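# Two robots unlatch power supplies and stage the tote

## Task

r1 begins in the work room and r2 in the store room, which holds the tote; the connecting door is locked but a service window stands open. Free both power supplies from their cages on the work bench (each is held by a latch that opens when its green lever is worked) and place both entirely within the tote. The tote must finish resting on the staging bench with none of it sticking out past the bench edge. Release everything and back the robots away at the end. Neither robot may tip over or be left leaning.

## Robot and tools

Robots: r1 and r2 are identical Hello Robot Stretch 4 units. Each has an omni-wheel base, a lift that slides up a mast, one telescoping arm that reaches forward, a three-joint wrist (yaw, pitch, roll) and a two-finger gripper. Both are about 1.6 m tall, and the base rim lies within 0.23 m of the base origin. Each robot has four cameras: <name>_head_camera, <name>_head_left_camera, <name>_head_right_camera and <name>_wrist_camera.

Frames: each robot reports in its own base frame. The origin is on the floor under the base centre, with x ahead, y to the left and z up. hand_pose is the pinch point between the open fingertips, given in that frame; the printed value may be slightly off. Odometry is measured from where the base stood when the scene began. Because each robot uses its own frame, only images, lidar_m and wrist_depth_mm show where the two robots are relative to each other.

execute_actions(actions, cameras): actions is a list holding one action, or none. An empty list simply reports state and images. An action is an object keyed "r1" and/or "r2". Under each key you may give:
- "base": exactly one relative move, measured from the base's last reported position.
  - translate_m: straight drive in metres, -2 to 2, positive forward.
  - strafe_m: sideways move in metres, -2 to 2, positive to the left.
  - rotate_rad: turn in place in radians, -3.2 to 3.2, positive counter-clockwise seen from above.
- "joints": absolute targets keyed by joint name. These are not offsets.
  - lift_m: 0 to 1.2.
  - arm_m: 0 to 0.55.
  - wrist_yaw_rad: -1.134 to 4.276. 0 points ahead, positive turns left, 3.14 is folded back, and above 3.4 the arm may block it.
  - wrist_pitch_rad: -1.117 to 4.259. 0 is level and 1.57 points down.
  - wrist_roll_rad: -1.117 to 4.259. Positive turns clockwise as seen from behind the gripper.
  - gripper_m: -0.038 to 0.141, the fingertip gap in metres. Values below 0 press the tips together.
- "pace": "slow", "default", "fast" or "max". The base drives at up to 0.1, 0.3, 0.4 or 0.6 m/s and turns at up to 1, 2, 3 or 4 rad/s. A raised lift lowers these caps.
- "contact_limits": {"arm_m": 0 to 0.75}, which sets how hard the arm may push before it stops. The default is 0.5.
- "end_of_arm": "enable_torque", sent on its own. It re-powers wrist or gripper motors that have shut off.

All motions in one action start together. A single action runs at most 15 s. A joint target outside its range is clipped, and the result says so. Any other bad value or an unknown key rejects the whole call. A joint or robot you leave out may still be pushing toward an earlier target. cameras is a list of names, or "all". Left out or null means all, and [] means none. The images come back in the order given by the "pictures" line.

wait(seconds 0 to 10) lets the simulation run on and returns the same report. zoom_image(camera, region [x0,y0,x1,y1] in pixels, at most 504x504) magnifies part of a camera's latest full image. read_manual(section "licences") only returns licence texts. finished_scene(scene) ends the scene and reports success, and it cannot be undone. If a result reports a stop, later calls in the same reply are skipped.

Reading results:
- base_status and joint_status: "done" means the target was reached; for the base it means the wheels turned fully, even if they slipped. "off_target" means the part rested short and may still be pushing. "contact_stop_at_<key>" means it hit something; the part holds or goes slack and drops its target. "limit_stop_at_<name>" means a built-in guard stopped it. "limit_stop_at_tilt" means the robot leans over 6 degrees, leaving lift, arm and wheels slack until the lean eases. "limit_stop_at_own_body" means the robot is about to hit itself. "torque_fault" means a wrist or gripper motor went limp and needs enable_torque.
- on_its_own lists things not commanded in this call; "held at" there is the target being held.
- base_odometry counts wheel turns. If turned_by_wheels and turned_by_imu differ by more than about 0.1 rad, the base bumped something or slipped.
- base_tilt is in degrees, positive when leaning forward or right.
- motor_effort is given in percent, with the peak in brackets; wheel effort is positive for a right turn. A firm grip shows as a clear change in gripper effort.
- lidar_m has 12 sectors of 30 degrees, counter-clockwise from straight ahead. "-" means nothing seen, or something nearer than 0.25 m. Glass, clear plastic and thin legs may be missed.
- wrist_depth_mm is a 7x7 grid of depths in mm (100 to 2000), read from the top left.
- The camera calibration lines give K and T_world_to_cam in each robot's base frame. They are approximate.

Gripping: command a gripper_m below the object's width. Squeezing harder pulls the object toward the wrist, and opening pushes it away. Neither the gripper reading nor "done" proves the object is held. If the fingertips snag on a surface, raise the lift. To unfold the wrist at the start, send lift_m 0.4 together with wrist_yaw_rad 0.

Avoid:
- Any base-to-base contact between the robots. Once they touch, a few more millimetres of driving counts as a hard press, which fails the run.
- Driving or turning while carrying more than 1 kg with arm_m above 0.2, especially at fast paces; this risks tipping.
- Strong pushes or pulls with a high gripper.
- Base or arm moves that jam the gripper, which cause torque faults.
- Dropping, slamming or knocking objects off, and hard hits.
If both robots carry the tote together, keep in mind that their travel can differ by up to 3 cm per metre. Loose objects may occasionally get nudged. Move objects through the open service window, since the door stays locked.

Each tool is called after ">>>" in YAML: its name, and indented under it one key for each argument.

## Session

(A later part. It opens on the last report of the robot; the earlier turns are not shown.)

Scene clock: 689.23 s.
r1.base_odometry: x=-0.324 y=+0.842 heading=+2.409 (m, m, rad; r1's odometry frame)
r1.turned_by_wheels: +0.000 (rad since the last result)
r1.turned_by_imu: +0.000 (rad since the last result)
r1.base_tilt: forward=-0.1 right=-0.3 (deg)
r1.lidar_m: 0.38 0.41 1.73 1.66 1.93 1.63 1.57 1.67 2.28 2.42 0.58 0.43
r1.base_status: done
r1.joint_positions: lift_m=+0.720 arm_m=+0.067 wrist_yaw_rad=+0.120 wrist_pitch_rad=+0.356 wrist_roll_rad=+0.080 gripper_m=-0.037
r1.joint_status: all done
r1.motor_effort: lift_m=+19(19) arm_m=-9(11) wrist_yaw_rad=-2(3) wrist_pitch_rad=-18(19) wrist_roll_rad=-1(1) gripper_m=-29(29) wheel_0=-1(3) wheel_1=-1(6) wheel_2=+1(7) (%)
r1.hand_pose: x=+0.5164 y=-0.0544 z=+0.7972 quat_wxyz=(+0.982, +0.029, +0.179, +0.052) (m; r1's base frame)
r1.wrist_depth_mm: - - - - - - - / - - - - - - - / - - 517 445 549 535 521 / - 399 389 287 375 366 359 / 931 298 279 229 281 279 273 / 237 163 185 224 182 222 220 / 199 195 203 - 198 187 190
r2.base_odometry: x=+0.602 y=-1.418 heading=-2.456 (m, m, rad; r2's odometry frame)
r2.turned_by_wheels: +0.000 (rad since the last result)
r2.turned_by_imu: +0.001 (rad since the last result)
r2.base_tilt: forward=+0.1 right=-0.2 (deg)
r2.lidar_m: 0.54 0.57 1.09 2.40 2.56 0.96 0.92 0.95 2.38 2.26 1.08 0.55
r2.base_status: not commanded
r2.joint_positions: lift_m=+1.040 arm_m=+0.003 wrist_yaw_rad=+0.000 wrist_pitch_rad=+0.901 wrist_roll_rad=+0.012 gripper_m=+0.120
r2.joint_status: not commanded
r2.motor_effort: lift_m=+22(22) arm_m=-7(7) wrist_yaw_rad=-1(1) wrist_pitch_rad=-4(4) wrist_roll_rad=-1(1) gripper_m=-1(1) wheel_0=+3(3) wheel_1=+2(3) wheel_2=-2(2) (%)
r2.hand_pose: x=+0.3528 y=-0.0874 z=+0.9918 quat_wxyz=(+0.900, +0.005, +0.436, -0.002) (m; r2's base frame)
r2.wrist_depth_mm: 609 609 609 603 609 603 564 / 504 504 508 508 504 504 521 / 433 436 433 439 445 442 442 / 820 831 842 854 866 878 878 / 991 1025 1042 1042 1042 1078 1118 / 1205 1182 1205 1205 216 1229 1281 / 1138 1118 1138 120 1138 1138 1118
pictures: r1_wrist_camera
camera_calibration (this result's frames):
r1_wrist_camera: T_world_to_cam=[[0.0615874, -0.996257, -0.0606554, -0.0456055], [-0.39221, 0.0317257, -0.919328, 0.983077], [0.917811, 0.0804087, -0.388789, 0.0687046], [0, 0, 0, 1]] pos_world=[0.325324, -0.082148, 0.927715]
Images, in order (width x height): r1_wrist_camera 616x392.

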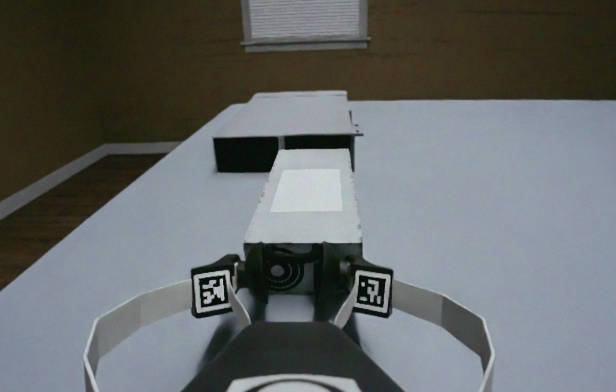

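>>> execute_actions:
  actions:
    - {"r1":{"joints":{"arm_m":0.04,"gripper_m":0.06},"pace":"slow"}}
  cameras: []

>>> execute_actions:
  actions:
    - {"r1":{"base":{"strafe_m":0.014},"joints":{"lift_m":0.89,"arm_m":0.02,"wrist_roll_rad":0.05,"wrist_yaw_rad":0.09,"gripper_m":0.12}}}
  cameras: []

>>> execute_actions:
  actions:
    - {"r1":{"joints":{"wrist_pitch_rad":0.9,"arm_m":0.257}}}
  cameras: []

>>> execute_actions:
  actions:
    - {"r1":{"joints":{"lift_m":0.858}}}
  cameras: ["r1_wrist_camera"]

Scene clock: 692.63 s.
r1.base_odometry: x=-0.324 y=+0.842 heading=+2.409 (m, m, rad; r1's odometry frame)
r1.turned_by_wheels: +0.000 (rad since the last result)
r1.turned_by_imu: +0.000 (rad since the last result)
r1.base_tilt: forward=+0.0 right=-0.4 (deg)
r1.lidar_m: 0.40 0.45 1.75 1.67 1.96 1.66 1.54 1.64 2.28 2.39 0.57 0.44
r1.base_status: not commanded
r1.joint_positions: lift_m=+0.720 arm_m=+0.042 wrist_yaw_rad=+0.121 wrist_pitch_rad=+0.351 wrist_roll_rad=+0.080 gripper_m=+0.060
r1.joint_status: all done
r1.motor_effort: lift_m=+19(18) arm_m=-8(6) wrist_yaw_rad=-4(4) wrist_pitch_rad=-4(19) wrist_roll_rad=+0(1) gripper_m=-1(29) wheel_0=+0(1) wheel_1=+0(1) wheel_2=+0(1) (%)
r1.hand_pose: x=+0.4918 y=-0.0542 z=+0.7986 quat_wxyz=(+0.982, +0.029, +0.177, +0.052) (m; r1's base frame)
r1.wrist_depth_mm: - - - - - - - / - - - - - - - / - - 549 473 574 549 554 / - 442 399 297 384 377 373 / 946 304 289 248 274 285 281 / 242 241 198 229 216 229 225 / 203 200 206 - 200 189 193
r2.base_odometry: x=+0.602 y=-1.418 heading=-2.456 (m, m, rad; r2's odometry frame)
r2.turned_by_wheels: +0.000 (rad since the last result)
r2.turned_by_imu: +0.001 (rad since the last result)
r2.base_tilt: forward=+0.1 right=-0.2 (deg)
r2.lidar_m: 0.54 0.56 1.12 2.42 2.53 0.96 0.90 0.97 2.40 2.29 1.10 0.57
r2.base_status: not commanded
r2.joint_positions: lift_m=+1.040 arm_m=+0.003 wrist_yaw_rad=+0.000 wrist_pitch_rad=+0.901 wrist_roll_rad=+0.012 gripper_m=+0.120
r2.joint_status: not commanded
r2.motor_effort: lift_m=+22(23) arm_m=-7(7) wrist_yaw_rad=-1(1) wrist_pitch_rad=-4(5) wrist_roll_rad=+0(2) gripper_m=+0(1) wheel_0=+3(3) wheel_1=+2(2) wheel_2=-2(2) (%)
r2.hand_pose: x=+0.3528 y=-0.0874 z=+0.9918 quat_wxyz=(+0.900, +0.005, +0.436, -0.002) (m; r2's base frame)
r2.wrist_depth_mm: 609 609 609 609 615 609 564 / 508 508 504 504 504 504 521 / 433 433 433 442 442 445 445 / 820 831 842 842 854 866 904 / 1008 1025 1025 1060 1042 1078 1098 / 1205 1160 1182 1229 216 1229 1229 / 1138 1118 1138 119 1138 1118 1138
pictures: none
No camera images: the call's "cameras" was empty. Leave "cameras" out to get every camera's image.

Scene clock: 694.43 s.
r1.base_odometry: x=-0.333 y=+0.832 heading=+2.409 (m, m, rad; r1's odometry frame)
r1.turned_by_wheels: +0.000 (rad since the last result)
r1.turned_by_imu: +0.000 (rad since the last result)
r1.base_tilt: forward=+0.0 right=-0.4 (deg)
r1.lidar_m: 0.39 0.44 1.72 1.66 1.89 1.65 1.56 1.66 2.31 2.43 0.59 0.41
r1.base_status: done
r1.joint_positions: lift_m=+0.890 arm_m=+0.022 wrist_yaw_rad=+0.090 wrist_pitch_rad=+0.352 wrist_roll_rad=+0.050 gripper_m=+0.120
r1.joint_status: all done
r1.motor_effort: lift_m=+23(24) arm_m=-9(7) wrist_yaw_rad=-2(11) wrist_pitch_rad=-6(6) wrist_roll_rad=-1(4) gripper_m=+1(2) wheel_0=+1(5) wheel_1=+0(8) wheel_2=-2(1) (%)
r1.hand_pose: x=+0.4701 y=-0.0627 z=+0.9686 quat_wxyz=(+0.983, +0.017, +0.176, +0.040) (m; r1's base frame)
r1.wrist_depth_mm: - - - - - - - / - - - - - - - / - - - - - - - / - - - 691 788 798 788 / - - 585 569 574 585 585 / 1537 459 445 407 442 473 469 / 1281 413 415 - 410 397 397
r2.base_odometry: x=+0.602 y=-1.418 heading=-2.456 (m, m, rad; r2's odometry frame)
r2.turned_by_wheels: +0.000 (rad since the last result)
r2.turned_by_imu: +0.000 (rad since the last result)
r2.base_tilt: forward=+0.2 right=-0.2 (deg)
r2.lidar_m: 0.55 0.57 1.13 2.42 2.54 0.96 0.89 0.98 2.40 2.28 1.10 0.56
r2.base_status: not commanded
r2.joint_positions: lift_m=+1.040 arm_m=+0.003 wrist_yaw_rad=+0.000 wrist_pitch_rad=+0.901 wrist_roll_rad=+0.012 gripper_m=+0.120
r2.joint_status: not commanded
r2.motor_effort: lift_m=+22(22) arm_m=-7(7) wrist_yaw_rad=-1(1) wrist_pitch_rad=-5(5) wrist_roll_rad=-3(4) gripper_m=-1(0) wheel_0=+3(3) wheel_1=+2(2) wheel_2=-3(3) (%)
r2.hand_pose: x=+0.3528 y=-0.0874 z=+0.9918 quat_wxyz=(+0.900, +0.005, +0.436, -0.002) (m; r2's base frame)
r2.wrist_depth_mm: 609 609 609 609 609 603 564 / 504 504 504 508 504 508 521 / 433 436 433 442 439 445 442 / 820 831 842 854 854 878 891 / 976 991 1025 1060 1008 1078 1098 / 1205 1182 1205 1229 215 1205 1255 / 1138 1098 1138 119 1138 1138 1138
pictures: none
No camera images: the call's "cameras" was empty. Leave "cameras" out to get every camera's image.

Scene clock: 696.27 s.
r1.base_odometry: x=-0.333 y=+0.832 heading=+2.409 (m, m, rad; r1's odometry frame)
r1.turned_by_wheels: +0.000 (rad since the last result)
r1.turned_by_imu: +0.000 (rad since the last result)
r1.base_tilt: forward=+0.0 right=-0.4 (deg)
r1.lidar_m: 0.39 0.44 1.72 1.68 1.87 1.66 1.56 1.64 2.33 2.42 0.57 0.43
r1.base_status: not commanded
r1.joint_positions: lift_m=+0.890 arm_m=+0.255 wrist_yaw_rad=+0.090 wrist_pitch_rad=+0.901 wrist_roll_rad=+0.050 gripper_m=+0.120
r1.joint_status: all done
r1.motor_effort: lift_m=+23(23) arm_m=+9(10) wrist_yaw_rad=-1(1) wrist_pitch_rad=-5(4) wrist_roll_rad=-1(1) gripper_m=+0(1) wheel_0=+1(1) wheel_1=+0(0) wheel_2=-2(2) (%)
r1.hand_pose: x=+0.6125 y=-0.0709 z=+0.8418 quat_wxyz=(+0.899, +0.003, +0.436, +0.030) (m; r1's base frame)
r1.wrist_depth_mm: 1756 1708 433 418 504 508 512 / 1537 455 362 368 439 442 445 / 1366 384 357 338 384 392 397 / 1205 343 343 298 347 349 349 / 319 307 307 272 309 315 317 / 283 274 276 243 278 289 289 / 259 260 266 - 270 265 270
r2.base_odometry: x=+0.602 y=-1.418 heading=-2.456 (m, m, rad; r2's odometry frame)
r2.turned_by_wheels: +0.000 (rad since the last result)
r2.turned_by_imu: +0.000 (rad since the last result)
r2.base_tilt: forward=+0.1 right=-0.2 (deg)
r2.lidar_m: 0.53 0.57 1.12 2.42 2.55 0.96 0.91 0.99 2.39 2.28 1.09 0.55
r2.base_status: not commanded
r2.joint_positions: lift_m=+1.040 arm_m=+0.003 wrist_yaw_rad=+0.000 wrist_pitch_rad=+0.901 wrist_roll_rad=+0.012 gripper_m=+0.120
r2.joint_status: not commanded
r2.motor_effort: lift_m=+23(22) arm_m=-8(7) wrist_yaw_rad=-1(0) wrist_pitch_rad=-4(5) wrist_roll_rad=-1(4) gripper_m=-1(1) wheel_0=+3(3) wheel_1=+2(2) wheel_2=-2(2) (%)
r2.hand_pose: x=+0.3528 y=-0.0874 z=+0.9918 quat_wxyz=(+0.900, +0.005, +0.436, -0.002) (m; r2's base frame)
r2.wrist_depth_mm: 609 603 609 609 615 603 564 / 504 508 508 508 508 504 521 / 433 433 436 442 445 445 442 / 820 831 842 842 854 878 878 / 1008 1025 1042 1042 1025 1078 1098 / 1182 1182 1205 1205 216 1229 1255 / 1138 1138 1138 119 1138 1138 1138
pictures: none
No camera images: the call's "cameras" was empty. Leave "cameras" out to get every camera's image.

Scene clock: 697.20 s.
r1.base_odometry: x=-0.333 y=+0.832 heading=+2.409 (m, m, rad; r1's odometry frame)
r1.turned_by_wheels: +0.000 (rad since the last result)
r1.turned_by_imu: +0.000 (rad since the last result)
r1.base_tilt: forward=+0.0 right=-0.3 (deg)
r1.lidar_m: 0.37 0.44 1.72 1.67 1.89 1.65 1.57 1.62 2.28 2.41 0.56 0.42
r1.base_status: not commanded
r1.joint_positions: lift_m=+0.858 arm_m=+0.255 wrist_yaw_rad=+0.090 wrist_pitch_rad=+0.901 wrist_roll_rad=+0.050 gripper_m=+0.120
r1.joint_status: all done
r1.motor_effort: lift_m=+17(21) arm_m=+9(9) wrist_yaw_rad=-2(1) wrist_pitch_rad=-3(4) wrist_roll_rad=-1(1) gripper_m=-2(1) wheel_0=+1(1) wheel_1=+1(1) wheel_2=-1(2) (%)
r1.hand_pose: x=+0.6125 y=-0.0709 z=+0.8103 quat_wxyz=(+0.899, +0.003, +0.436, +0.030) (m; r1's base frame)
r1.wrist_depth_mm: 1708 1576 364 368 442 449 455 / 1499 382 315 319 392 394 399 / 1281 342 338 342 345 349 349 / 319 306 300 262 309 312 312 / 274 274 272 236 274 282 283 / 251 246 223 213 224 257 258 / 231 234 238 - 236 236 237
r2.base_odometry: x=+0.602 y=-1.418 heading=-2.456 (m, m, rad; r2's odometry frame)
r2.turned_by_wheels: +0.000 (rad since the last result)
r2.turned_by_imu: +0.000 (rad since the last result)
r2.base_tilt: forward=+0.1 right=-0.2 (deg)
r2.lidar_m: 0.54 0.58 1.09 2.41 2.53 0.97 0.89 0.98 2.39 2.28 1.12 0.57
r2.base_status: not commanded
r2.joint_positions: lift_m=+1.040 arm_m=+0.003 wrist_yaw_rad=+0.000 wrist_pitch_rad=+0.901 wrist_roll_rad=+0.012 gripper_m=+0.120
r2.joint_status: not commanded
r2.motor_effort: lift_m=+22(23) arm_m=-7(7) wrist_yaw_rad=-1(1) wrist_pitch_rad=-4(5) wrist_roll_rad=-2(1) gripper_m=-1(1) wheel_0=+3(3) wheel_1=+2(2) wheel_2=-2(3) (%)
r2.hand_pose: x=+0.3528 y=-0.0874 z=+0.9918 quat_wxyz=(+0.900, +0.005, +0.436, -0.002) (m; r2's base frame)
r2.wrist_depth_mm: 609 609 609 609 609 609 569 / 512 508 512 508 504 504 521 / 433 433 436 439 442 442 442 / 820 831 842 854 854 878 878 / 1008 1025 1025 1042 1025 1078 1078 / 1205 1160 1205 1229 215 1229 1255 / 1160 1118 1138 119 1138 1138 1138
pictures: r1_wrist_camera
camera_calibration (this result's frames):
r1_wrist_camera: T_world_to_cam=[[0.0319552, -0.999484, -0.00339201, -0.0957031], [-0.808929, -0.0238693, -0.587422, 1.01567], [0.587038, 0.0215151, -0.809274, 0.526043], [0, 0, 0, 1]] pos_world=[0.515857, -0.0827282, 1.02202]
Images, in order (width x height): r1_wrist_camera 616x392.

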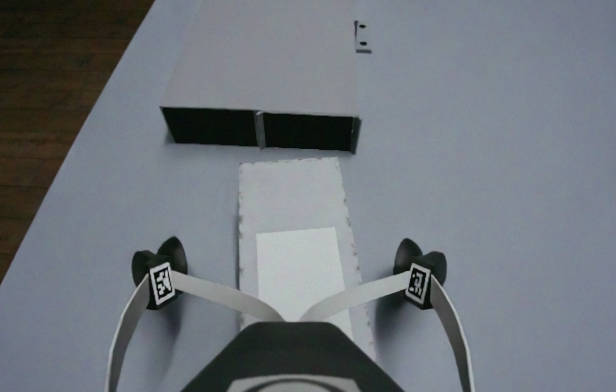

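>>> execute_actions:
  actions:
    - {"r1":{"base":{"strafe_m":-0.013},"joints":{"lift_m":0.838,"gripper_m":0.095,"wrist_yaw_rad":0.14},"pace":"slow"}}
  cameras: []

>>> execute_actions:
  actions:
    - {"r1":{"joints":{"lift_m":0.835,"gripper_m":0.055},"pace":"slow"}}
  cameras: []

>>> execute_actions:
  actions:
    - {"r1":{"joints":{"lift_m":0.831,"gripper_m":-0.01}}}
  cameras: ["r1_wrist_camera"]

Scene clock: 698.97 s.
r1.base_odometry: x=-0.325 y=+0.842 heading=+2.409 (m, m, rad; r1's odometry frame)
r1.turned_by_wheels: +0.000 (rad since the last result)
r1.turned_by_imu: +0.000 (rad since the last result)
r1.base_tilt: forward=+0.0 right=-0.3 (deg)
r1.lidar_m: 0.39 0.43 1.73 1.67 1.96 1.66 1.56 1.64 2.30 2.43 0.58 0.41
r1.base_status: done
r1.joint_positions: lift_m=+0.838 arm_m=+0.255 wrist_yaw_rad=+0.140 wrist_pitch_rad=+0.901 wrist_roll_rad=+0.050 gripper_m=+0.095
r1.joint_status: all done
r1.motor_effort: lift_m=+17(16) arm_m=+9(9) wrist_yaw_rad=-1(0) wrist_pitch_rad=-3(5) wrist_roll_rad=-2(2) gripper_m=+0(1) wheel_0=+1(4) wheel_1=+0(2) wheel_2=+0(0) (%)
r1.hand_pose: x=+0.6158 y=-0.0616 z=+0.7903 quat_wxyz=(+0.898, -0.008, +0.436, +0.052) (m; r1's base frame)
r1.wrist_depth_mm: 1708 424 330 330 402 413 421 / 1499 345 301 294 355 364 368 / 1281 315 315 314 315 319 325 / 279 281 271 236 285 286 287 / 253 255 216 214 253 260 259 / 230 229 199 193 197 238 237 / 214 215 220 - 220 218 220
r2.base_odometry: x=+0.602 y=-1.418 heading=-2.456 (m, m, rad; r2's odometry frame)
r2.turned_by_wheels: +0.000 (rad since the last result)
r2.turned_by_imu: +0.000 (rad since the last result)
r2.base_tilt: forward=+0.1 right=-0.2 (deg)
r2.lidar_m: 0.53 0.57 1.11 2.43 2.52 0.92 0.91 0.97 2.40 2.30 1.13 0.58
r2.base_status: not commanded
r2.joint_positions: lift_m=+1.040 arm_m=+0.003 wrist_yaw_rad=+0.000 wrist_pitch_rad=+0.901 wrist_roll_rad=+0.012 gripper_m=+0.120
r2.joint_status: not commanded
r2.motor_effort: lift_m=+22(22) arm_m=-7(7) wrist_yaw_rad=-1(1) wrist_pitch_rad=-5(5) wrist_roll_rad=-1(3) gripper_m=+0(1) wheel_0=+3(3) wheel_1=+2(2) wheel_2=-2(2) (%)
r2.hand_pose: x=+0.3528 y=-0.0874 z=+0.9918 quat_wxyz=(+0.900, +0.005, +0.436, -0.002) (m; r2's base frame)
r2.wrist_depth_mm: 609 603 603 609 609 603 564 / 504 508 504 504 508 508 521 / 433 433 433 439 445 445 442 / 809 831 842 854 854 866 878 / 991 1008 1025 1042 1008 1078 1098 / 1229 1182 1205 1205 215 1229 1255 / 1138 1098 1160 119 1138 1138 1138
pictures: none
No camera images: the call's "cameras" was empty. Leave "cameras" out to get every camera's image.

Scene clock: 700.83 s.
r1.base_odometry: x=-0.325 y=+0.842 heading=+2.409 (m, m, rad; r1's odometry frame)
r1.turned_by_wheels: +0.000 (rad since the last result)
r1.turned_by_imu: +0.000 (rad since the last result)
r1.base_tilt: forward=+0.1 right=-0.4 (deg)
r1.lidar_m: 0.39 0.43 1.70 1.70 1.94 1.65 1.58 1.66 2.30 2.42 0.54 0.42
r1.base_status: not commanded
r1.joint_positions: lift_m=+0.835 arm_m=+0.255 wrist_yaw_rad=+0.140 wrist_pitch_rad=+0.902 wrist_roll_rad=+0.050 gripper_m=+0.055
r1.joint_status: all done
r1.motor_effort: lift_m=+18(19) arm_m=+8(9) wrist_yaw_rad=+0(3) wrist_pitch_rad=-7(8) wrist_roll_rad=-1(2) gripper_m=-12(14) wheel_0=+1(1) wheel_1=+0(0) wheel_2=-1(1) (%)
r1.hand_pose: x=+0.6156 y=-0.0617 z=+0.7870 quat_wxyz=(+0.898, -0.008, +0.436, +0.052) (m; r1's base frame)
r1.wrist_depth_mm: 1618 407 320 322 397 407 413 / 1464 336 293 296 349 353 359 / 1205 307 309 310 310 314 317 / 274 276 271 230 282 283 282 / 247 251 213 209 254 255 256 / 228 224 191 191 196 234 234 / 210 211 215 - 218 213 216
r2.base_odometry: x=+0.602 y=-1.418 heading=-2.456 (m, m, rad; r2's odometry frame)
r2.turned_by_wheels: +0.000 (rad since the last result)
r2.turned_by_imu: +0.000 (rad since the last result)
r2.base_tilt: forward=+0.1 right=-0.2 (deg)
r2.lidar_m: 0.54 0.57 1.10 2.43 2.55 0.96 0.91 1.00 2.39 2.30 1.10 0.57
r2.base_status: not commanded
r2.joint_positions: lift_m=+1.040 arm_m=+0.003 wrist_yaw_rad=+0.000 wrist_pitch_rad=+0.901 wrist_roll_rad=+0.012 gripper_m=+0.120
r2.joint_status: not commanded
r2.motor_effort: lift_m=+23(22) arm_m=-7(8) wrist_yaw_rad=-1(1) wrist_pitch_rad=-4(5) wrist_roll_rad=-2(3) gripper_m=-1(2) wheel_0=+3(3) wheel_1=+2(2) wheel_2=-2(2) (%)
r2.hand_pose: x=+0.3528 y=-0.0874 z=+0.9918 quat_wxyz=(+0.900, +0.005, +0.436, -0.002) (m; r2's base frame)
r2.wrist_depth_mm: 609 609 609 603 609 603 564 / 508 504 504 508 504 500 521 / 433 433 436 439 442 445 439 / 820 831 842 854 866 878 891 / 991 1025 1042 1042 1025 1060 1078 / 1205 1160 1182 1205 216 1229 1255 / 1138 1118 1160 119 1160 1118 1138
pictures: none
No camera images: the call's "cameras" was empty. Leave "cameras" out to get every camera's image.

Scene clock: 702.23 s.
r1.base_odometry: x=-0.325 y=+0.842 heading=+2.409 (m, m, rad; r1's odometry frame)
r1.turned_by_wheels: +0.000 (rad since the last result)
r1.turned_by_imu: +0.000 (rad since the last result)
r1.base_tilt: forward=+0.0 right=-0.4 (deg)
r1.lidar_m: 0.39 0.42 1.74 1.69 1.96 1.65 1.55 1.64 2.30 2.40 0.59 0.43
r1.base_status: not commanded
r1.joint_positions: lift_m=+0.831 arm_m=+0.256 wrist_yaw_rad=+0.140 wrist_pitch_rad=+0.906 wrist_roll_rad=+0.050 gripper_m=-0.009
r1.joint_status: all done
r1.motor_effort: lift_m=+20(20) arm_m=+8(8) wrist_yaw_rad=-1(4) wrist_pitch_rad=-18(20) wrist_roll_rad=+0(1) gripper_m=-32(31) wheel_0=+0(1) wheel_1=-1(1) wheel_2=-1(1) (%)
r1.hand_pose: x=+0.6148 y=-0.0618 z=+0.7821 quat_wxyz=(+0.897, -0.008, +0.438, +0.052) (m; r1's base frame)
r1.wrist_depth_mm: 1618 379 306 306 379 392 394 / 1430 327 317 307 340 343 347 / 307 297 298 300 301 304 306 / 266 267 258 213 272 272 276 / 241 245 196 193 247 248 248 / 220 171 178 177 180 220 227 / 202 206 207 - 209 208 210
r2.base_odometry: x=+0.602 y=-1.418 heading=-2.456 (m, m, rad; r2's odometry frame)
r2.turned_by_wheels: +0.000 (rad since the last result)
r2.turned_by_imu: +0.000 (rad since the last result)
r2.base_tilt: forward=+0.1 right=-0.2 (deg)
r2.lidar_m: 0.55 0.55 1.11 2.40 2.54 0.96 0.93 0.98 2.39 2.28 1.10 0.56
r2.base_status: not commanded
r2.joint_positions: lift_m=+1.040 arm_m=+0.003 wrist_yaw_rad=+0.000 wrist_pitch_rad=+0.901 wrist_roll_rad=+0.012 gripper_m=+0.120
r2.joint_status: not commanded
r2.motor_effort: lift_m=+22(22) arm_m=-7(7) wrist_yaw_rad=+0(1) wrist_pitch_rad=-5(4) wrist_roll_rad=-1(2) gripper_m=+0(1) wheel_0=+3(3) wheel_1=+3(2) wheel_2=-3(2) (%)
r2.hand_pose: x=+0.3528 y=-0.0874 z=+0.9918 quat_wxyz=(+0.900, +0.005, +0.436, -0.002) (m; r2's base frame)
r2.wrist_depth_mm: 609 615 609 615 609 603 559 / 504 504 504 508 504 500 521 / 433 433 433 439 445 445 442 / 820 831 842 842 866 878 878 / 1008 1008 1025 1060 1008 1078 1118 / 1205 1160 1205 1229 216 1229 1229 / 1138 1138 1138 119 1138 1138 1138
pictures: r1_wrist_camera
camera_calibration (this result's frames):
r1_wrist_camera: T_world_to_cam=[[0.0820356, -0.996626, -0.00274272, -0.117813], [-0.809648, -0.0650396, -0.583301, 0.995847], [0.581154, 0.0500721, -0.812252, 0.509443], [0, 0, 0, 1]] pos_world=[0.519886, -0.0781544, 0.994351]
Images, in order (width x height): r1_wrist_camera 616x392.

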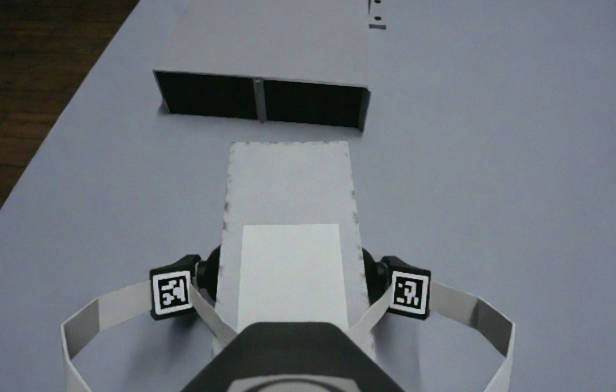

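>>> execute_actions:
  actions:
    - {"r1":{"joints":{"lift_m":0.88},"pace":"slow"}}
  cameras: []

>>> execute_actions:
  actions:
    - {"r1":{"base":{"rotate_rad":1.565},"joints":{"lift_m":1.005,"arm_m":0.05,"wrist_yaw_rad":0.0}},"r2":{"base":{"strafe_m":-0.08}}}
  cameras: []

>>> execute_actions:
  actions:
    - {"r1":{"base":{"translate_m":1.0},"pace":"fast"}}
  cameras: []

>>> execute_actions:
  actions:
    - {"r1":{"base":{"strafe_m":-0.5},"pace":"fast"}}
  cameras: ["r1_head_camera"]

Scene clock: 703.77 s.
r1.base_odometry: x=-0.325 y=+0.842 heading=+2.409 (m, m, rad; r1's odometry frame)
r1.turned_by_wheels: +0.000 (rad since the last result)
r1.turned_by_imu: +0.000 (rad since the last result)
r1.base_tilt: forward=-0.1 right=-0.4 (deg)
r1.lidar_m: 0.38 0.42 1.70 1.68 1.95 1.65 1.58 1.64 2.32 2.41 0.58 0.43
r1.base_status: not commanded
r1.joint_positions: lift_m=+0.879 arm_m=+0.256 wrist_yaw_rad=+0.140 wrist_pitch_rad=+0.906 wrist_roll_rad=+0.050 gripper_m=-0.009
r1.joint_status: all done
r1.motor_effort: lift_m=+26(28) arm_m=+8(8) wrist_yaw_rad=-1(1) wrist_pitch_rad=-19(20) wrist_roll_rad=-1(2) gripper_m=-32(31) wheel_0=+0(0) wheel_1=-1(0) wheel_2=-1(1) (%)
r1.hand_pose: x=+0.6148 y=-0.0618 z=+0.8306 quat_wxyz=(+0.897, -0.008, +0.438, +0.052) (m; r1's base frame)
r1.wrist_depth_mm: 1708 1708 399 392 462 469 484 / 1499 415 340 340 413 418 424 / 1308 359 345 309 364 370 368 / 1182 327 314 212 329 332 334 / 294 296 196 193 298 300 301 / 268 171 177 177 181 267 276 / 246 252 251 - 253 253 255
r2.base_odometry: x=+0.602 y=-1.418 heading=-2.456 (m, m, rad; r2's odometry frame)
r2.turned_by_wheels: +0.000 (rad since the last result)
r2.turned_by_imu: +0.000 (rad since the last result)
r2.base_tilt: forward=+0.2 right=-0.2 (deg)
r2.lidar_m: 0.52 0.57 1.12 2.43 2.54 0.95 0.89 0.98 2.39 2.30 1.12 0.56
r2.base_status: not commanded
r2.joint_positions: lift_m=+1.040 arm_m=+0.003 wrist_yaw_rad=+0.000 wrist_pitch_rad=+0.901 wrist_roll_rad=+0.012 gripper_m=+0.120
r2.joint_status: not commanded
r2.motor_effort: lift_m=+22(22) arm_m=-7(7) wrist_yaw_rad=-1(0) wrist_pitch_rad=-4(4) wrist_roll_rad=+0(1) gripper_m=+0(1) wheel_0=+3(3) wheel_1=+2(2) wheel_2=-2(3) (%)
r2.hand_pose: x=+0.3528 y=-0.0874 z=+0.9918 quat_wxyz=(+0.900, +0.005, +0.436, -0.002) (m; r2's base frame)
r2.wrist_depth_mm: 609 609 615 609 609 603 564 / 508 504 508 504 508 504 517 / 430 430 436 439 442 445 445 / 809 820 831 854 878 866 878 / 991 1025 1025 1060 1025 1098 1078 / 1229 1160 1182 1255 216 1229 1255 / 1138 1118 1138 119 1138 1138 1138
pictures: none
No camera images: the call's "cameras" was empty. Leave "cameras" out to get every camera's image.

Scene clock: 705.83 s.
r1.base_odometry: x=-0.325 y=+0.842 heading=-2.309 (m, m, rad; r1's odometry frame)
r1.turned_by_wheels: +1.565 (rad since the last result)
r1.turned_by_imu: +1.585 (rad since the last result)
r1.base_tilt: forward=-0.1 right=-0.4 (deg)
r1.lidar_m: 1.67 1.93 1.64 1.57 1.65 2.30 2.40 0.61 0.43 0.38 0.43 1.72
r1.base_status: done
r1.joint_positions: lift_m=+1.004 arm_m=+0.052 wrist_yaw_rad=+0.000 wrist_pitch_rad=+0.906 wrist_roll_rad=+0.050 gripper_m=-0.009
r1.joint_status: all done
r1.motor_effort: lift_m=+26(29) arm_m=-9(9) wrist_yaw_rad=-2(5) wrist_pitch_rad=-17(20) wrist_roll_rad=-1(0) gripper_m=-33(32) wheel_0=+1(6) wheel_1=-1(9) wheel_2=+0(6) (%)
r1.hand_pose: x=+0.4004 y=-0.0874 z=+0.9556 quat_wxyz=(+0.899, +0.022, +0.438, -0.011) (m; r1's base frame)
r1.wrist_depth_mm: 1576 1618 1661 1708 1661 1708 1808 / 1708 1756 1661 1708 1708 1756 1756 / 1537 1537 1499 1499 1537 1537 1576 / 1366 1366 1336 213 1366 1430 1366 / 1205 1229 195 192 1255 1281 1229 / 1118 171 179 177 180 1118 1182 / 1042 1042 1042 - 1060 1042 1060
r2.base_odometry: x=+0.551 y=-1.356 heading=-2.456 (m, m, rad; r2's odometry frame)
r2.turned_by_wheels: +0.000 (rad since the last result)
r2.turned_by_imu: +0.001 (rad since the last result)
r2.base_tilt: forward=+0.1 right=-0.2 (deg)
r2.lidar_m: 0.53 0.57 1.10 2.51 2.61 0.95 0.91 3.16 2.30 2.22 1.10 0.56
r2.base_status: done
r2.joint_positions: lift_m=+1.040 arm_m=+0.003 wrist_yaw_rad=+0.000 wrist_pitch_rad=+0.901 wrist_roll_rad=+0.012 gripper_m=+0.120
r2.joint_status: not commanded
r2.motor_effort: lift_m=+22(22) arm_m=-8(7) wrist_yaw_rad=+0(1) wrist_pitch_rad=-4(4) wrist_roll_rad=-1(3) gripper_m=-1(0) wheel_0=+3(11) wheel_1=-1(10) wheel_2=+0(0) (%)
r2.hand_pose: x=+0.3528 y=-0.0874 z=+0.9918 quat_wxyz=(+0.900, +0.005, +0.436, -0.002) (m; r2's base frame)
r2.wrist_depth_mm: 609 609 615 609 609 574 559 / 504 508 508 504 500 504 640 / 433 430 436 439 445 449 723 / 820 831 842 854 866 866 878 / 991 1025 1025 1042 1025 1078 1098 / 1205 1182 1205 1205 216 1229 1255 / 1138 1118 1138 119 1138 1138 1138
pictures: none
No camera images: the call's "cameras" was empty. Leave "cameras" out to get every camera's image.

Scene clock: 710.10 s.
r1.base_odometry: x=-0.998 y=+0.102 heading=-2.309 (m, m, rad; r1's odometry frame)
r1.turned_by_wheels: +0.000 (rad since the last result)
r1.turned_by_imu: +0.002 (rad since the last result)
r1.base_tilt: forward=+0.0 right=-0.4 (deg)
r1.lidar_m: 0.86 0.94 1.25 1.54 1.65 2.24 1.66 0.95 1.18 3.16 0.95 0.72
r1.base_status: done
r1.joint_positions: lift_m=+1.004 arm_m=+0.052 wrist_yaw_rad=+0.000 wrist_pitch_rad=+0.906 wrist_roll_rad=+0.050 gripper_m=-0.009
r1.joint_status: not commanded
r1.motor_effort: lift_m=+26(26) arm_m=-8(9) wrist_yaw_rad=-2(3) wrist_pitch_rad=-17(19) wrist_roll_rad=+0(0) gripper_m=-33(34) wheel_0=+0(3) wheel_1=+0(10) wheel_2=+1(9) (%)
r1.hand_pose: x=+0.4004 y=-0.0874 z=+0.9556 quat_wxyz=(+0.899, +0.022, +0.438, -0.011) (m; r1's base frame)
r1.wrist_depth_mm: 609 627 627 627 634 436 439 / 691 699 723 732 750 750 750 / 788 854 820 809 878 866 878 / 960 991 960 213 1060 1098 1138 / 1160 1205 195 193 1205 1255 1255 / 1098 171 178 177 181 1098 1160 / 1042 1042 1042 - 1060 1042 1098
r2.base_odometry: x=+0.551 y=-1.356 heading=-2.456 (m, m, rad; r2's odometry frame)
r2.turned_by_wheels: +0.000 (rad since the last result)
r2.turned_by_imu: +0.001 (rad since the last result)
r2.base_tilt: forward=+0.2 right=-0.3 (deg)
r2.lidar_m: 0.52 0.56 1.13 2.49 2.63 0.94 0.92 3.16 2.30 2.20 1.13 0.57
r2.base_status: not commanded
r2.joint_positions: lift_m=+1.040 arm_m=+0.003 wrist_yaw_rad=+0.000 wrist_pitch_rad=+0.901 wrist_roll_rad=+0.012 gripper_m=+0.120
r2.joint_status: not commanded
r2.motor_effort: lift_m=+22(23) arm_m=-7(7) wrist_yaw_rad=+0(1) wrist_pitch_rad=-5(4) wrist_roll_rad=-1(2) gripper_m=-1(1) wheel_0=+3(3) wheel_1=-2(1) wheel_2=-1(0) (%)
r2.hand_pose: x=+0.3528 y=-0.0874 z=+0.9918 quat_wxyz=(+0.900, +0.005, +0.436, -0.002) (m; r2's base frame)
r2.wrist_depth_mm: 603 603 609 615 603 569 554 / 504 508 504 508 508 504 634 / 430 433 439 439 445 442 723 / 820 831 842 854 878 878 878 / 1008 1008 1025 1042 1025 1078 1098 / 1229 1160 1205 1229 216 1205 1255 / 1138 1138 1138 119 1118 1118 1138
pictures: none
No camera images: the call's "cameras" was empty. Leave "cameras" out to get every camera's image.

Scene clock: 712.83 s.
r1.base_odometry: x=-1.368 y=+0.439 heading=-2.309 (m, m, rad; r1's odometry frame)
r1.turned_by_wheels: +0.000 (rad since the last result)
r1.turned_by_imu: +0.003 (rad since the last result)
r1.base_tilt: forward=+0.0 right=-0.4 (deg)
r1.lidar_m: 0.51 0.68 1.26 2.06 2.18 2.97 0.81 0.88 2.73 2.67 0.93 0.68
r1.base_status: done
r1.joint_positions: lift_m=+1.005 arm_m=+0.052 wrist_yaw_rad=+0.000 wrist_pitch_rad=+0.906 wrist_roll_rad=+0.050 gripper_m=-0.009
r1.joint_status: not commanded
r1.motor_effort: lift_m=+25(26) arm_m=-8(9) wrist_yaw_rad=+0(2) wrist_pitch_rad=-19(19) wrist_roll_rad=+0(1) gripper_m=-31(31) wheel_0=-2(7) wheel_1=+0(11) wheel_2=+1(0) (%)
r1.hand_pose: x=+0.4003 y=-0.0874 z=+0.9556 quat_wxyz=(+0.899, +0.022, +0.438, -0.011) (m; r1's base frame)
r1.wrist_depth_mm: 421 418 427 430 430 430 439 / 683 699 715 723 723 723 741 / 820 831 809 798 866 866 866 / 1008 1008 931 213 1060 1060 1060 / 1182 1182 196 193 1205 1255 1255 / 1118 170 178 177 181 1138 1160 / 1025 1060 1042 - 1060 1042 1078
r2.base_odometry: x=+0.551 y=-1.356 heading=-2.456 (m, m, rad; r2's odometry frame)
r2.turned_by_wheels: +0.000 (rad since the last result)
r2.turned_by_imu: +0.001 (rad since the last result)
r2.base_tilt: forward=+0.1 right=-0.2 (deg)
r2.lidar_m: 0.54 0.57 1.08 2.50 2.61 0.94 0.93 3.17 2.29 2.20 1.13 0.58
r2.base_status: not commanded
r2.joint_positions: lift_m=+1.040 arm_m=+0.003 wrist_yaw_rad=+0.000 wrist_pitch_rad=+0.901 wrist_roll_rad=+0.012 gripper_m=+0.120
r2.joint_status: not commanded
r2.motor_effort: lift_m=+22(23) arm_m=-7(7) wrist_yaw_rad=+0(1) wrist_pitch_rad=-5(5) wrist_roll_rad=-1(1) gripper_m=-1(1) wheel_0=+3(3) wheel_1=-1(1) wheel_2=+0(1) (%)
r2.hand_pose: x=+0.3528 y=-0.0874 z=+0.9918 quat_wxyz=(+0.900, +0.005, +0.436, -0.002) (m; r2's base frame)
r2.wrist_depth_mm: 603 615 615 603 603 574 559 / 504 508 508 508 508 504 640 / 433 433 436 442 442 445 723 / 820 831 842 854 866 878 891 / 991 1008 1025 1042 1025 1078 1098 / 1205 1205 1205 1205 216 1255 1229 / 1138 1138 1138 119 1138 1118 1138
pictures: r1_head_camera
Images, in order (width x height): r1_head_camera 420x560.

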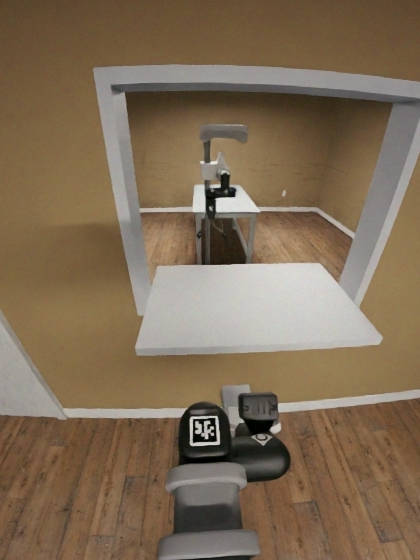

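Bench 0.81 behind vs 1.04 before → forward 0.23.

>>> execute_actions:
  actions:
    - {"r1":{"base":{"translate_m":0.23},"joints":{"arm_m":0.42}}}
  cameras: []

>>> execute_actions:
  actions:
    - {"r1":{"joints":{"lift_m":0.986,"gripper_m":0.045},"pace":"slow"}}
  cameras: []

>>> execute_actions:
  actions:
    - {"r1":{"joints":{"lift_m":0.992,"gripper_m":0.10}}}
  cameras: []

>>> execute_actions:
  actions:
    - {"r1":{"joints":{"lift_m":1.045}},"r2":{"base":{"translate_m":0.1}}}
  cameras: []

>>> execute_actions:
  actions:
    - {"r1":{"base":{"translate_m":-0.3},"joints":{"arm_m":0.01},"pace":"fast"},"r2":{"base":{"translate_m":0.09}}}
  cameras: []

>>> execute_actions:
  actions:
    - {"r2":{"joints":{"arm_m":0.28,"lift_m":1.03}}}
  cameras: ["r2_wrist_camera"]

Scene clock: 715.30 s.
r1.base_odometry: x=-1.522 y=+0.269 heading=-2.309 (m, m, rad; r1's odometry frame)
r1.turned_by_wheels: +0.000 (rad since the last result)
r1.turned_by_imu: +0.000 (rad since the last result)
r1.base_tilt: forward=-0.1 right=-0.3 (deg)
r1.lidar_m: 0.41 0.44 0.95 2.05 2.17 2.99 1.04 1.11 2.79 2.47 0.62 0.44
r1.base_status: done
r1.joint_positions: lift_m=+1.005 arm_m=+0.419 wrist_yaw_rad=+0.000 wrist_pitch_rad=+0.906 wrist_roll_rad=+0.050 gripper_m=-0.009
r1.joint_status: all done
r1.motor_effort: lift_m=+26(25) arm_m=+8(7) wrist_yaw_rad=-3(3) wrist_pitch_rad=-19(21) wrist_roll_rad=+0(1) gripper_m=-32(31) wheel_0=-1(5) wheel_1=+0(6) wheel_2=+2(8) (%)
r1.hand_pose: x=+0.7674 y=-0.0874 z=+0.9557 quat_wxyz=(+0.899, +0.022, +0.438, -0.011) (m; r1's base frame)
r1.wrist_depth_mm: 1921 1921 1983 1863 - - - / 364 366 366 368 373 375 382 / 324 325 329 327 332 330 336 / 291 293 282 212 297 298 300 / 264 266 196 194 270 272 272 / 241 171 178 177 181 238 248 / 222 226 226 - 228 229 229
r2.base_odometry: x=+0.551 y=-1.356 heading=-2.456 (m, m, rad; r2's odometry frame)
r2.turned_by_wheels: +0.000 (rad since the last result)
r2.turned_by_imu: +0.001 (rad since the last result)
r2.base_tilt: forward=+0.1 right=-0.2 (deg)
r2.lidar_m: 0.54 0.56 1.13 2.48 2.63 0.97 0.92 3.16 2.30 2.21 1.10 0.57
r2.base_status: not commanded
r2.joint_positions: lift_m=+1.040 arm_m=+0.003 wrist_yaw_rad=+0.000 wrist_pitch_rad=+0.901 wrist_roll_rad=+0.012 gripper_m=+0.120
r2.joint_status: not commanded
r2.motor_effort: lift_m=+22(22) arm_m=-7(7) wrist_yaw_rad=+0(1) wrist_pitch_rad=-5(4) wrist_roll_rad=+0(1) gripper_m=-2(1) wheel_0=+3(3) wheel_1=-1(2) wheel_2=+0(0) (%)
r2.hand_pose: x=+0.3528 y=-0.0874 z=+0.9918 quat_wxyz=(+0.900, +0.005, +0.436, -0.002) (m; r2's base frame)
r2.wrist_depth_mm: 609 615 609 564 609 580 564 / 508 508 508 508 504 504 634 / 433 433 436 442 445 442 715 / 820 842 842 854 866 866 891 / 991 1025 1025 1042 1025 1078 1098 / 1205 1182 1205 1205 215 1255 1255 / 1138 1118 1138 120 1138 1098 1138
pictures: none
No camera images: the call's "cameras" was empty. Leave "cameras" out to get every camera's image.

Scene clock: 717.43 s.
r1.base_odometry: x=-1.522 y=+0.269 heading=-2.309 (m, m, rad; r1's odometry frame)
r1.turned_by_wheels: +0.000 (rad since the last result)
r1.turned_by_imu: +0.000 (rad since the last result)
r1.base_tilt: forward=+0.0 right=-0.4 (deg)
r1.lidar_m: 0.42 0.46 0.95 2.06 2.18 2.96 1.06 1.12 2.71 2.45 0.62 0.44
r1.base_status: not commanded
r1.joint_positions: lift_m=+0.986 arm_m=+0.419 wrist_yaw_rad=+0.000 wrist_pitch_rad=+0.905 wrist_roll_rad=+0.050 gripper_m=+0.045
r1.joint_status: all done
r1.motor_effort: lift_m=+20(23) arm_m=+8(8) wrist_yaw_rad=-2(3) wrist_pitch_rad=-15(19) wrist_roll_rad=-1(0) gripper_m=-15(33) wheel_0=-1(1) wheel_1=+0(0) wheel_2=+1(2) (%)
r1.hand_pose: x=+0.7676 y=-0.0874 z=+0.9373 quat_wxyz=(+0.899, +0.022, +0.437, -0.011) (m; r1's base frame)
r1.wrist_depth_mm: 1921 1863 1921 1863 1921 - - / 342 340 342 343 347 349 355 / 303 301 303 304 309 310 314 / 271 273 263 227 277 279 279 / 247 247 209 205 252 252 253 / 225 220 188 188 193 231 231 / 208 209 209 - 214 211 214
r2.base_odometry: x=+0.551 y=-1.356 heading=-2.456 (m, m, rad; r2's odometry frame)
r2.turned_by_wheels: +0.000 (rad since the last result)
r2.turned_by_imu: +0.001 (rad since the last result)
r2.base_tilt: forward=+0.1 right=-0.2 (deg)
r2.lidar_m: 0.55 0.58 1.12 2.48 2.61 0.95 0.91 3.18 2.31 2.21 1.12 0.56
r2.base_status: not commanded
r2.joint_positions: lift_m=+1.040 arm_m=+0.003 wrist_yaw_rad=+0.000 wrist_pitch_rad=+0.901 wrist_roll_rad=+0.012 gripper_m=+0.120
r2.joint_status: not commanded
r2.motor_effort: lift_m=+22(23) arm_m=-8(7) wrist_yaw_rad=-1(1) wrist_pitch_rad=-4(5) wrist_roll_rad=-1(3) gripper_m=+0(1) wheel_0=+3(3) wheel_1=-2(1) wheel_2=+0(0) (%)
r2.hand_pose: x=+0.3528 y=-0.0874 z=+0.9918 quat_wxyz=(+0.900, +0.005, +0.436, -0.002) (m; r2's base frame)
r2.wrist_depth_mm: 603 609 609 564 609 574 559 / 500 504 504 508 504 504 627 / 433 433 436 439 445 442 715 / 820 831 831 842 878 878 891 / 1008 1008 1025 1060 1025 1060 1098 / 1205 1182 1205 1205 215 1205 1229 / 1138 1118 1138 119 1160 1118 1160
pictures: none
No camera images: the call's "cameras" was empty. Leave "cameras" out to get every camera's image.

Scene clock: 718.83 s.
r1.base_odometry: x=-1.522 y=+0.269 heading=-2.309 (m, m, rad; r1's odometry frame)
r1.turned_by_wheels: +0.000 (rad since the last result)
r1.turned_by_imu: +0.000 (rad since the last result)
r1.base_tilt: forward=-0.1 right=-0.3 (deg)
r1.lidar_m: 0.42 0.42 0.93 2.04 2.16 2.99 1.02 1.12 2.73 2.44 0.62 0.44
r1.base_status: not commanded
r1.joint_positions: lift_m=+0.992 arm_m=+0.419 wrist_yaw_rad=+0.000 wrist_pitch_rad=+0.902 wrist_roll_rad=+0.050 gripper_m=+0.100
r1.joint_status: all done
r1.motor_effort: lift_m=+23(26) arm_m=+8(8) wrist_yaw_rad=-2(2) wrist_pitch_rad=-6(20) wrist_roll_rad=-1(1) gripper_m=+0(13) wheel_0=-1(1) wheel_1=+0(0) wheel_2=+2(1) (%)
r1.hand_pose: x=+0.7683 y=-0.0875 z=+0.9436 quat_wxyz=(+0.900, +0.022, +0.436, -0.011) (m; r1's base frame)
r1.wrist_depth_mm: - 1921 - 1863 - - - / 353 353 357 359 362 364 370 / 314 314 315 317 317 320 324 / 281 282 276 237 287 287 291 / 254 255 220 216 259 260 263 / 232 229 200 193 201 238 238 / 215 216 220 - 221 220 220
r2.base_odometry: x=+0.551 y=-1.356 heading=-2.456 (m, m, rad; r2's odometry frame)
r2.turned_by_wheels: +0.000 (rad since the last result)
r2.turned_by_imu: +0.000 (rad since the last result)
r2.base_tilt: forward=+0.2 right=-0.2 (deg)
r2.lidar_m: 0.54 0.57 1.10 2.47 2.59 0.97 0.93 3.20 2.31 2.22 1.11 0.57
r2.base_status: not commanded
r2.joint_positions: lift_m=+1.040 arm_m=+0.003 wrist_yaw_rad=+0.000 wrist_pitch_rad=+0.901 wrist_roll_rad=+0.012 gripper_m=+0.120
r2.joint_status: not commanded
r2.motor_effort: lift_m=+22(22) arm_m=-7(7) wrist_yaw_rad=-1(1) wrist_pitch_rad=-4(4) wrist_roll_rad=-3(4) gripper_m=-2(0) wheel_0=+3(3) wheel_1=-1(2) wheel_2=+0(1) (%)
r2.hand_pose: x=+0.3528 y=-0.0874 z=+0.9918 quat_wxyz=(+0.900, +0.005, +0.436, -0.002) (m; r2's base frame)
r2.wrist_depth_mm: 603 609 603 549 609 574 559 / 508 504 508 504 508 504 640 / 433 433 439 439 442 442 715 / 820 831 831 866 854 878 891 / 1008 1025 1042 1060 1025 1078 1098 / 1205 1182 1182 1229 216 1229 1255 / 1160 1118 1138 119 1138 1118 1138
pictures: none
No camera images: the call's "cameras" was empty. Leave "cameras" out to get every camera's image.

Scene clock: 720.37 s.
r1.base_odometry: x=-1.522 y=+0.269 heading=-2.309 (m, m, rad; r1's odometry frame)
r1.turned_by_wheels: +0.000 (rad since the last result)
r1.turned_by_imu: +0.000 (rad since the last result)
r1.base_tilt: forward=+0.0 right=-0.4 (deg)
r1.lidar_m: 0.39 0.44 0.94 2.06 2.14 2.99 1.05 1.08 2.75 2.45 0.61 0.44
r1.base_status: not commanded
r1.joint_positions: lift_m=+1.045 arm_m=+0.419 wrist_yaw_rad=+0.000 wrist_pitch_rad=+0.902 wrist_roll_rad=+0.050 gripper_m=+0.100
r1.joint_status: all done
r1.motor_effort: lift_m=+23(24) arm_m=+8(8) wrist_yaw_rad=-2(1) wrist_pitch_rad=-6(6) wrist_roll_rad=+2(1) gripper_m=-1(1) wheel_0=-1(1) wheel_1=+0(0) wheel_2=+2(2) (%)
r1.hand_pose: x=+0.7683 y=-0.0875 z=+0.9967 quat_wxyz=(+0.900, +0.022, +0.436, -0.011) (m; r1's base frame)
r1.wrist_depth_mm: - - - - - - - / 1756 1756 1756 1756 1863 1808 1863 / 382 384 387 389 392 397 399 / 343 342 345 300 351 351 355 / 309 312 301 274 317 319 320 / 285 281 279 246 283 291 293 / 263 262 268 - 271 267 271
r2.base_odometry: x=+0.474 y=-1.419 heading=-2.456 (m, m, rad; r2's odometry frame)
r2.turned_by_wheels: +0.000 (rad since the last result)
r2.turned_by_imu: +0.001 (rad since the last result)
r2.base_tilt: forward=+0.2 right=-0.3 (deg)
r2.lidar_m: 0.44 0.48 0.65 2.50 2.59 1.05 1.01 3.18 2.31 2.21 0.97 0.45
r2.base_status: done
r2.joint_positions: lift_m=+1.040 arm_m=+0.003 wrist_yaw_rad=+0.000 wrist_pitch_rad=+0.901 wrist_roll_rad=+0.012 gripper_m=+0.120
r2.joint_status: not commanded
r2.motor_effort: lift_m=+23(22) arm_m=-7(7) wrist_yaw_rad=-1(1) wrist_pitch_rad=-4(4) wrist_roll_rad=+0(1) gripper_m=-1(1) wheel_0=+3(9) wheel_1=+1(5) wheel_2=-3(11) (%)
r2.hand_pose: x=+0.3528 y=-0.0874 z=+0.9918 quat_wxyz=(+0.900, +0.005, +0.436, -0.002) (m; r2's base frame)
r2.wrist_depth_mm: 603 609 580 544 609 559 455 / 504 504 504 462 504 504 508 / 433 436 433 436 430 433 569 / 377 377 377 375 377 377 375 / 809 831 842 854 831 878 891 / 1042 960 976 1042 216 1098 1160 / 1138 1118 1118 119 1138 1118 1160
pictures: none
No camera images: the call's "cameras" was empty. Leave "cameras" out to get every camera's image.

Scene clock: 722.77 s.
r1.base_odometry: x=-1.321 y=+0.490 heading=-2.309 (m, m, rad; r1's odometry frame)
r1.turned_by_wheels: +0.000 (rad since the last result)
r1.turned_by_imu: +0.000 (rad since the last result)
r1.base_tilt: forward=-0.1 right=-0.4 (deg)
r1.lidar_m: 0.72 0.78 1.33 2.06 2.18 3.01 0.75 0.81 2.70 2.67 1.36 0.75
r1.base_status: done
r1.joint_positions: lift_m=+1.045 arm_m=+0.012 wrist_yaw_rad=+0.000 wrist_pitch_rad=+0.902 wrist_roll_rad=+0.050 gripper_m=+0.100
r1.joint_status: all done
r1.motor_effort: lift_m=+23(23) arm_m=-9(9) wrist_yaw_rad=-1(1) wrist_pitch_rad=-6(6) wrist_roll_rad=+0(1) gripper_m=-1(1) wheel_0=+1(3) wheel_1=+1(7) wheel_2=+1(9) (%)
r1.hand_pose: x=+0.3614 y=-0.0875 z=+0.9967 quat_wxyz=(+0.900, +0.022, +0.436, -0.011) (m; r1's base frame)
r1.wrist_depth_mm: 683 508 512 525 530 521 530 / 820 820 842 842 866 854 878 / 946 960 991 991 1008 1025 1025 / 1160 1205 1182 1229 1229 1308 1281 / 1281 1281 1281 1281 1336 1308 1281 / 1182 1182 1138 1182 1138 1205 1205 / 1118 1098 1098 - 1118 1098 1098
r2.base_odometry: x=+0.405 y=-1.476 heading=-2.456 (m, m, rad; r2's odometry frame)
r2.turned_by_wheels: +0.000 (rad since the last result)
r2.turned_by_imu: +0.001 (rad since the last result)
r2.base_tilt: forward=+0.2 right=-0.2 (deg)
r2.lidar_m: 0.36 0.37 0.51 2.33 2.62 1.16 1.06 3.16 2.31 2.22 0.50 0.38
r2.base_status: done
r2.joint_positions: lift_m=+1.040 arm_m=+0.003 wrist_yaw_rad=+0.000 wrist_pitch_rad=+0.901 wrist_roll_rad=+0.012 gripper_m=+0.120
r2.joint_status: not commanded
r2.motor_effort: lift_m=+23(22) arm_m=-6(7) wrist_yaw_rad=-1(0) wrist_pitch_rad=-4(4) wrist_roll_rad=-2(1) gripper_m=-1(2) wheel_0=+4(8) wheel_1=+2(5) wheel_2=-2(10) (%)
r2.hand_pose: x=+0.3528 y=-0.0874 z=+0.9918 quat_wxyz=(+0.900, +0.005, +0.436, -0.002) (m; r2's base frame)
r2.wrist_depth_mm: 603 609 615 609 609 627 418 / 504 504 508 452 500 504 427 / 430 433 433 397 430 433 445 / 379 377 379 377 377 377 375 / 338 336 334 334 334 334 332 / 307 301 300 307 216 314 322 / 1098 1078 1098 119 1118 1098 1118
pictures: none
No camera images: the call's "cameras" was empty. Leave "cameras" out to get every camera's image.

Scene clock: 724.73 s.
r1.base_odometry: x=-1.321 y=+0.490 heading=-2.309 (m, m, rad; r1's odometry frame)
r1.turned_by_wheels: +0.000 (rad since the last result)
r1.turned_by_imu: +0.000 (rad since the last result)
r1.base_tilt: forward=-0.1 right=-0.4 (deg)
r1.lidar_m: 0.69 0.74 1.33 2.07 2.17 2.99 0.74 0.80 2.73 2.67 1.37 0.75
r1.base_status: not commanded
r1.joint_positions: lift_m=+1.045 arm_m=+0.012 wrist_yaw_rad=+0.000 wrist_pitch_rad=+0.902 wrist_roll_rad=+0.050 gripper_m=+0.100
r1.joint_status: not commanded
r1.motor_effort: lift_m=+22(22) arm_m=-9(9) wrist_yaw_rad=-1(1) wrist_pitch_rad=-4(6) wrist_roll_rad=+0(1) gripper_m=-3(1) wheel_0=+1(0) wheel_1=+1(1) wheel_2=+1(1) (%)
r1.hand_pose: x=+0.3614 y=-0.0875 z=+0.9967 quat_wxyz=(+0.900, +0.022, +0.436, -0.011) (m; r1's base frame)
r1.wrist_depth_mm: 691 508 512 517 525 530 530 / 798 831 842 866 854 866 854 / 946 960 1008 976 1025 1025 1025 / 1205 1182 1205 1229 1229 1229 1281 / 1281 1281 1281 1308 1281 1308 1281 / 1160 1160 1160 1160 1160 1205 1205 / 1060 1078 1118 - 1118 1078 1098
r2.base_odometry: x=+0.405 y=-1.476 heading=-2.456 (m, m, rad; r2's odometry frame)
r2.turned_by_wheels: +0.000 (rad since the last result)
r2.turned_by_imu: +0.000 (rad since the last result)
r2.base_tilt: forward=+0.1 right=-0.2 (deg)
r2.lidar_m: 0.36 0.36 0.50 2.32 2.61 1.17 1.11 3.19 2.30 2.22 0.52 0.37
r2.base_status: not commanded
r2.joint_positions: lift_m=+1.030 arm_m=+0.279 wrist_yaw_rad=+0.000 wrist_pitch_rad=+0.901 wrist_roll_rad=+0.012 gripper_m=+0.120
r2.joint_status: all done
r2.motor_effort: lift_m=+17(20) arm_m=+7(8) wrist_yaw_rad=+0(0) wrist_pitch_rad=-4(5) wrist_roll_rad=-1(1) gripper_m=+0(1) wheel_0=+4(4) wheel_1=+2(2) wheel_2=-1(2) (%)
r2.hand_pose: x=+0.6286 y=-0.0874 z=+0.9823 quat_wxyz=(+0.900, +0.005, +0.436, -0.002) (m; r2's base frame)
r2.wrist_depth_mm: - - - - - - - / - - - 488 484 484 - / 415 415 415 415 415 415 1661 / 364 364 364 310 362 364 362 / 324 324 315 276 322 320 320 / 290 278 248 247 216 289 290 / 265 258 263 119 263 260 264
pictures: r2_wrist_camera
camera_calibration (this result's frames):
r2_wrist_camera: T_world_to_cam=[[-0.0445756, -0.998817, -0.0194381, -0.0446004], [-0.781659, 0.0469877, -0.621934, 1.16878], [0.622111, -0.0125291, -0.782829, 0.609473], [0, 0, 0, 1]] pos_world=[0.532443, -0.09183, 1.20315]
Images, in order (width x height): r2_wrist_camera 616x392.

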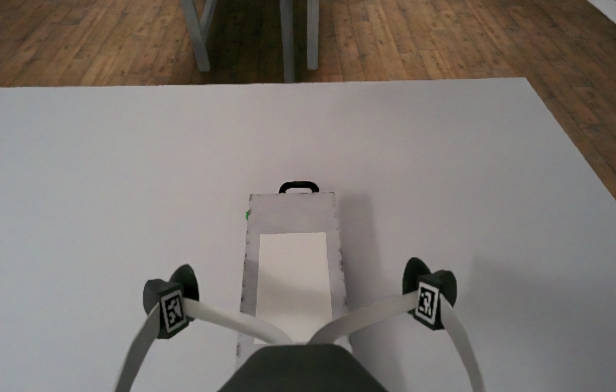

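>>> execute_actions:
  actions: []
  cameras: ["r2_wrist_camera","r2_head_camera"]

Scene clock: 725.20 s.
r1.base_odometry: x=-1.321 y=+0.490 heading=-2.309 (m, m, rad; r1's odometry frame)
r1.turned_by_wheels: +0.000 (rad since the last result)
r1.turned_by_imu: +0.000 (rad since the last result)
r1.base_tilt: forward=-0.1 right=-0.4 (deg)
r1.lidar_m: 0.70 0.76 1.35 2.05 2.16 3.00 0.75 0.78 2.74 2.66 1.33 0.76
r1.base_status: not commanded
r1.joint_positions: lift_m=+1.045 arm_m=+0.012 wrist_yaw_rad=+0.000 wrist_pitch_rad=+0.902 wrist_roll_rad=+0.050 gripper_m=+0.100
r1.joint_status: not commanded
r1.motor_effort: lift_m=+22(22) arm_m=-9(9) wrist_yaw_rad=-1(1) wrist_pitch_rad=-6(6) wrist_roll_rad=+0(1) gripper_m=-1(1) wheel_0=+1(0) wheel_1=+2(1) wheel_2=+1(1) (%)
r1.hand_pose: x=+0.3614 y=-0.0875 z=+0.9967 quat_wxyz=(+0.900, +0.022, +0.436, -0.011) (m; r1's base frame)
r1.wrist_depth_mm: 676 504 517 525 525 525 535 / 831 831 854 854 854 866 866 / 960 976 991 1025 1008 1025 1025 / 1118 1182 1205 1229 1255 1281 1308 / 1281 1281 1281 1281 1308 1336 1308 / 1182 1138 1160 1182 1138 1182 1205 / 1078 1078 1078 - 1118 1098 1098
r2.base_odometry: x=+0.405 y=-1.476 heading=-2.456 (m, m, rad; r2's odometry frame)
r2.turned_by_wheels: +0.000 (rad since the last result)
r2.turned_by_imu: +0.000 (rad since the last result)
r2.base_tilt: forward=+0.2 right=-0.2 (deg)
r2.lidar_m: 0.34 0.37 0.52 2.32 2.62 1.15 1.11 3.20 2.32 2.22 0.54 0.38
r2.base_status: not commanded
r2.joint_positions: lift_m=+1.030 arm_m=+0.279 wrist_yaw_rad=+0.000 wrist_pitch_rad=+0.901 wrist_roll_rad=+0.012 gripper_m=+0.120
r2.joint_status: all done
r2.motor_effort: lift_m=+17(20) arm_m=+7(8) wrist_yaw_rad=+0(0) wrist_pitch_rad=-4(5) wrist_roll_rad=-2(1) gripper_m=+0(1) wheel_0=+4(4) wheel_1=+2(2) wheel_2=-2(2) (%)
r2.hand_pose: x=+0.6286 y=-0.0874 z=+0.9823 quat_wxyz=(+0.900, +0.005, +0.436, -0.002) (m; r2's base frame)
r2.wrist_depth_mm: - - - - - - - / - - - 488 484 484 - / 418 418 413 415 415 413 1661 / 364 364 364 310 362 364 362 / 325 324 315 276 320 322 322 / 290 279 248 247 215 290 290 / 265 258 264 119 263 262 264
pictures: r2_head_camera, r2_wrist_camera
camera_calibration (this result's frames):
r2_wrist_camera: T_world_to_cam=[[-0.044576, -0.998817, -0.0194381, -0.0446002], [-0.781659, 0.046988, -0.621934, 1.16878], [0.622111, -0.0125293, -0.782829, 0.609473], [0, 0, 0, 1]] pos_world=[0.532443, -0.09183, 1.20315]
Images, in order (width x height): r2_head_camera 420x560, r2_wrist_camera 616x392.

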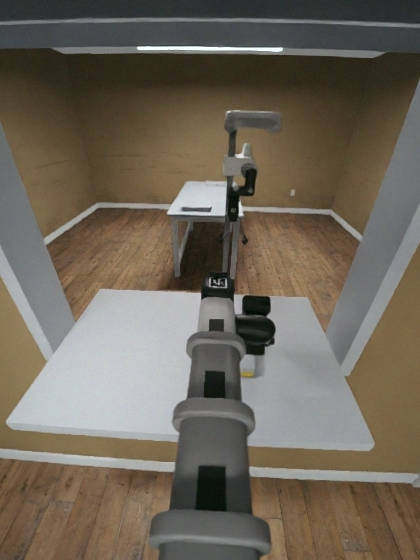

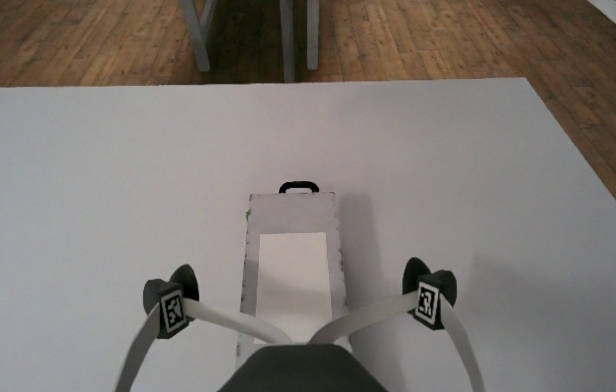

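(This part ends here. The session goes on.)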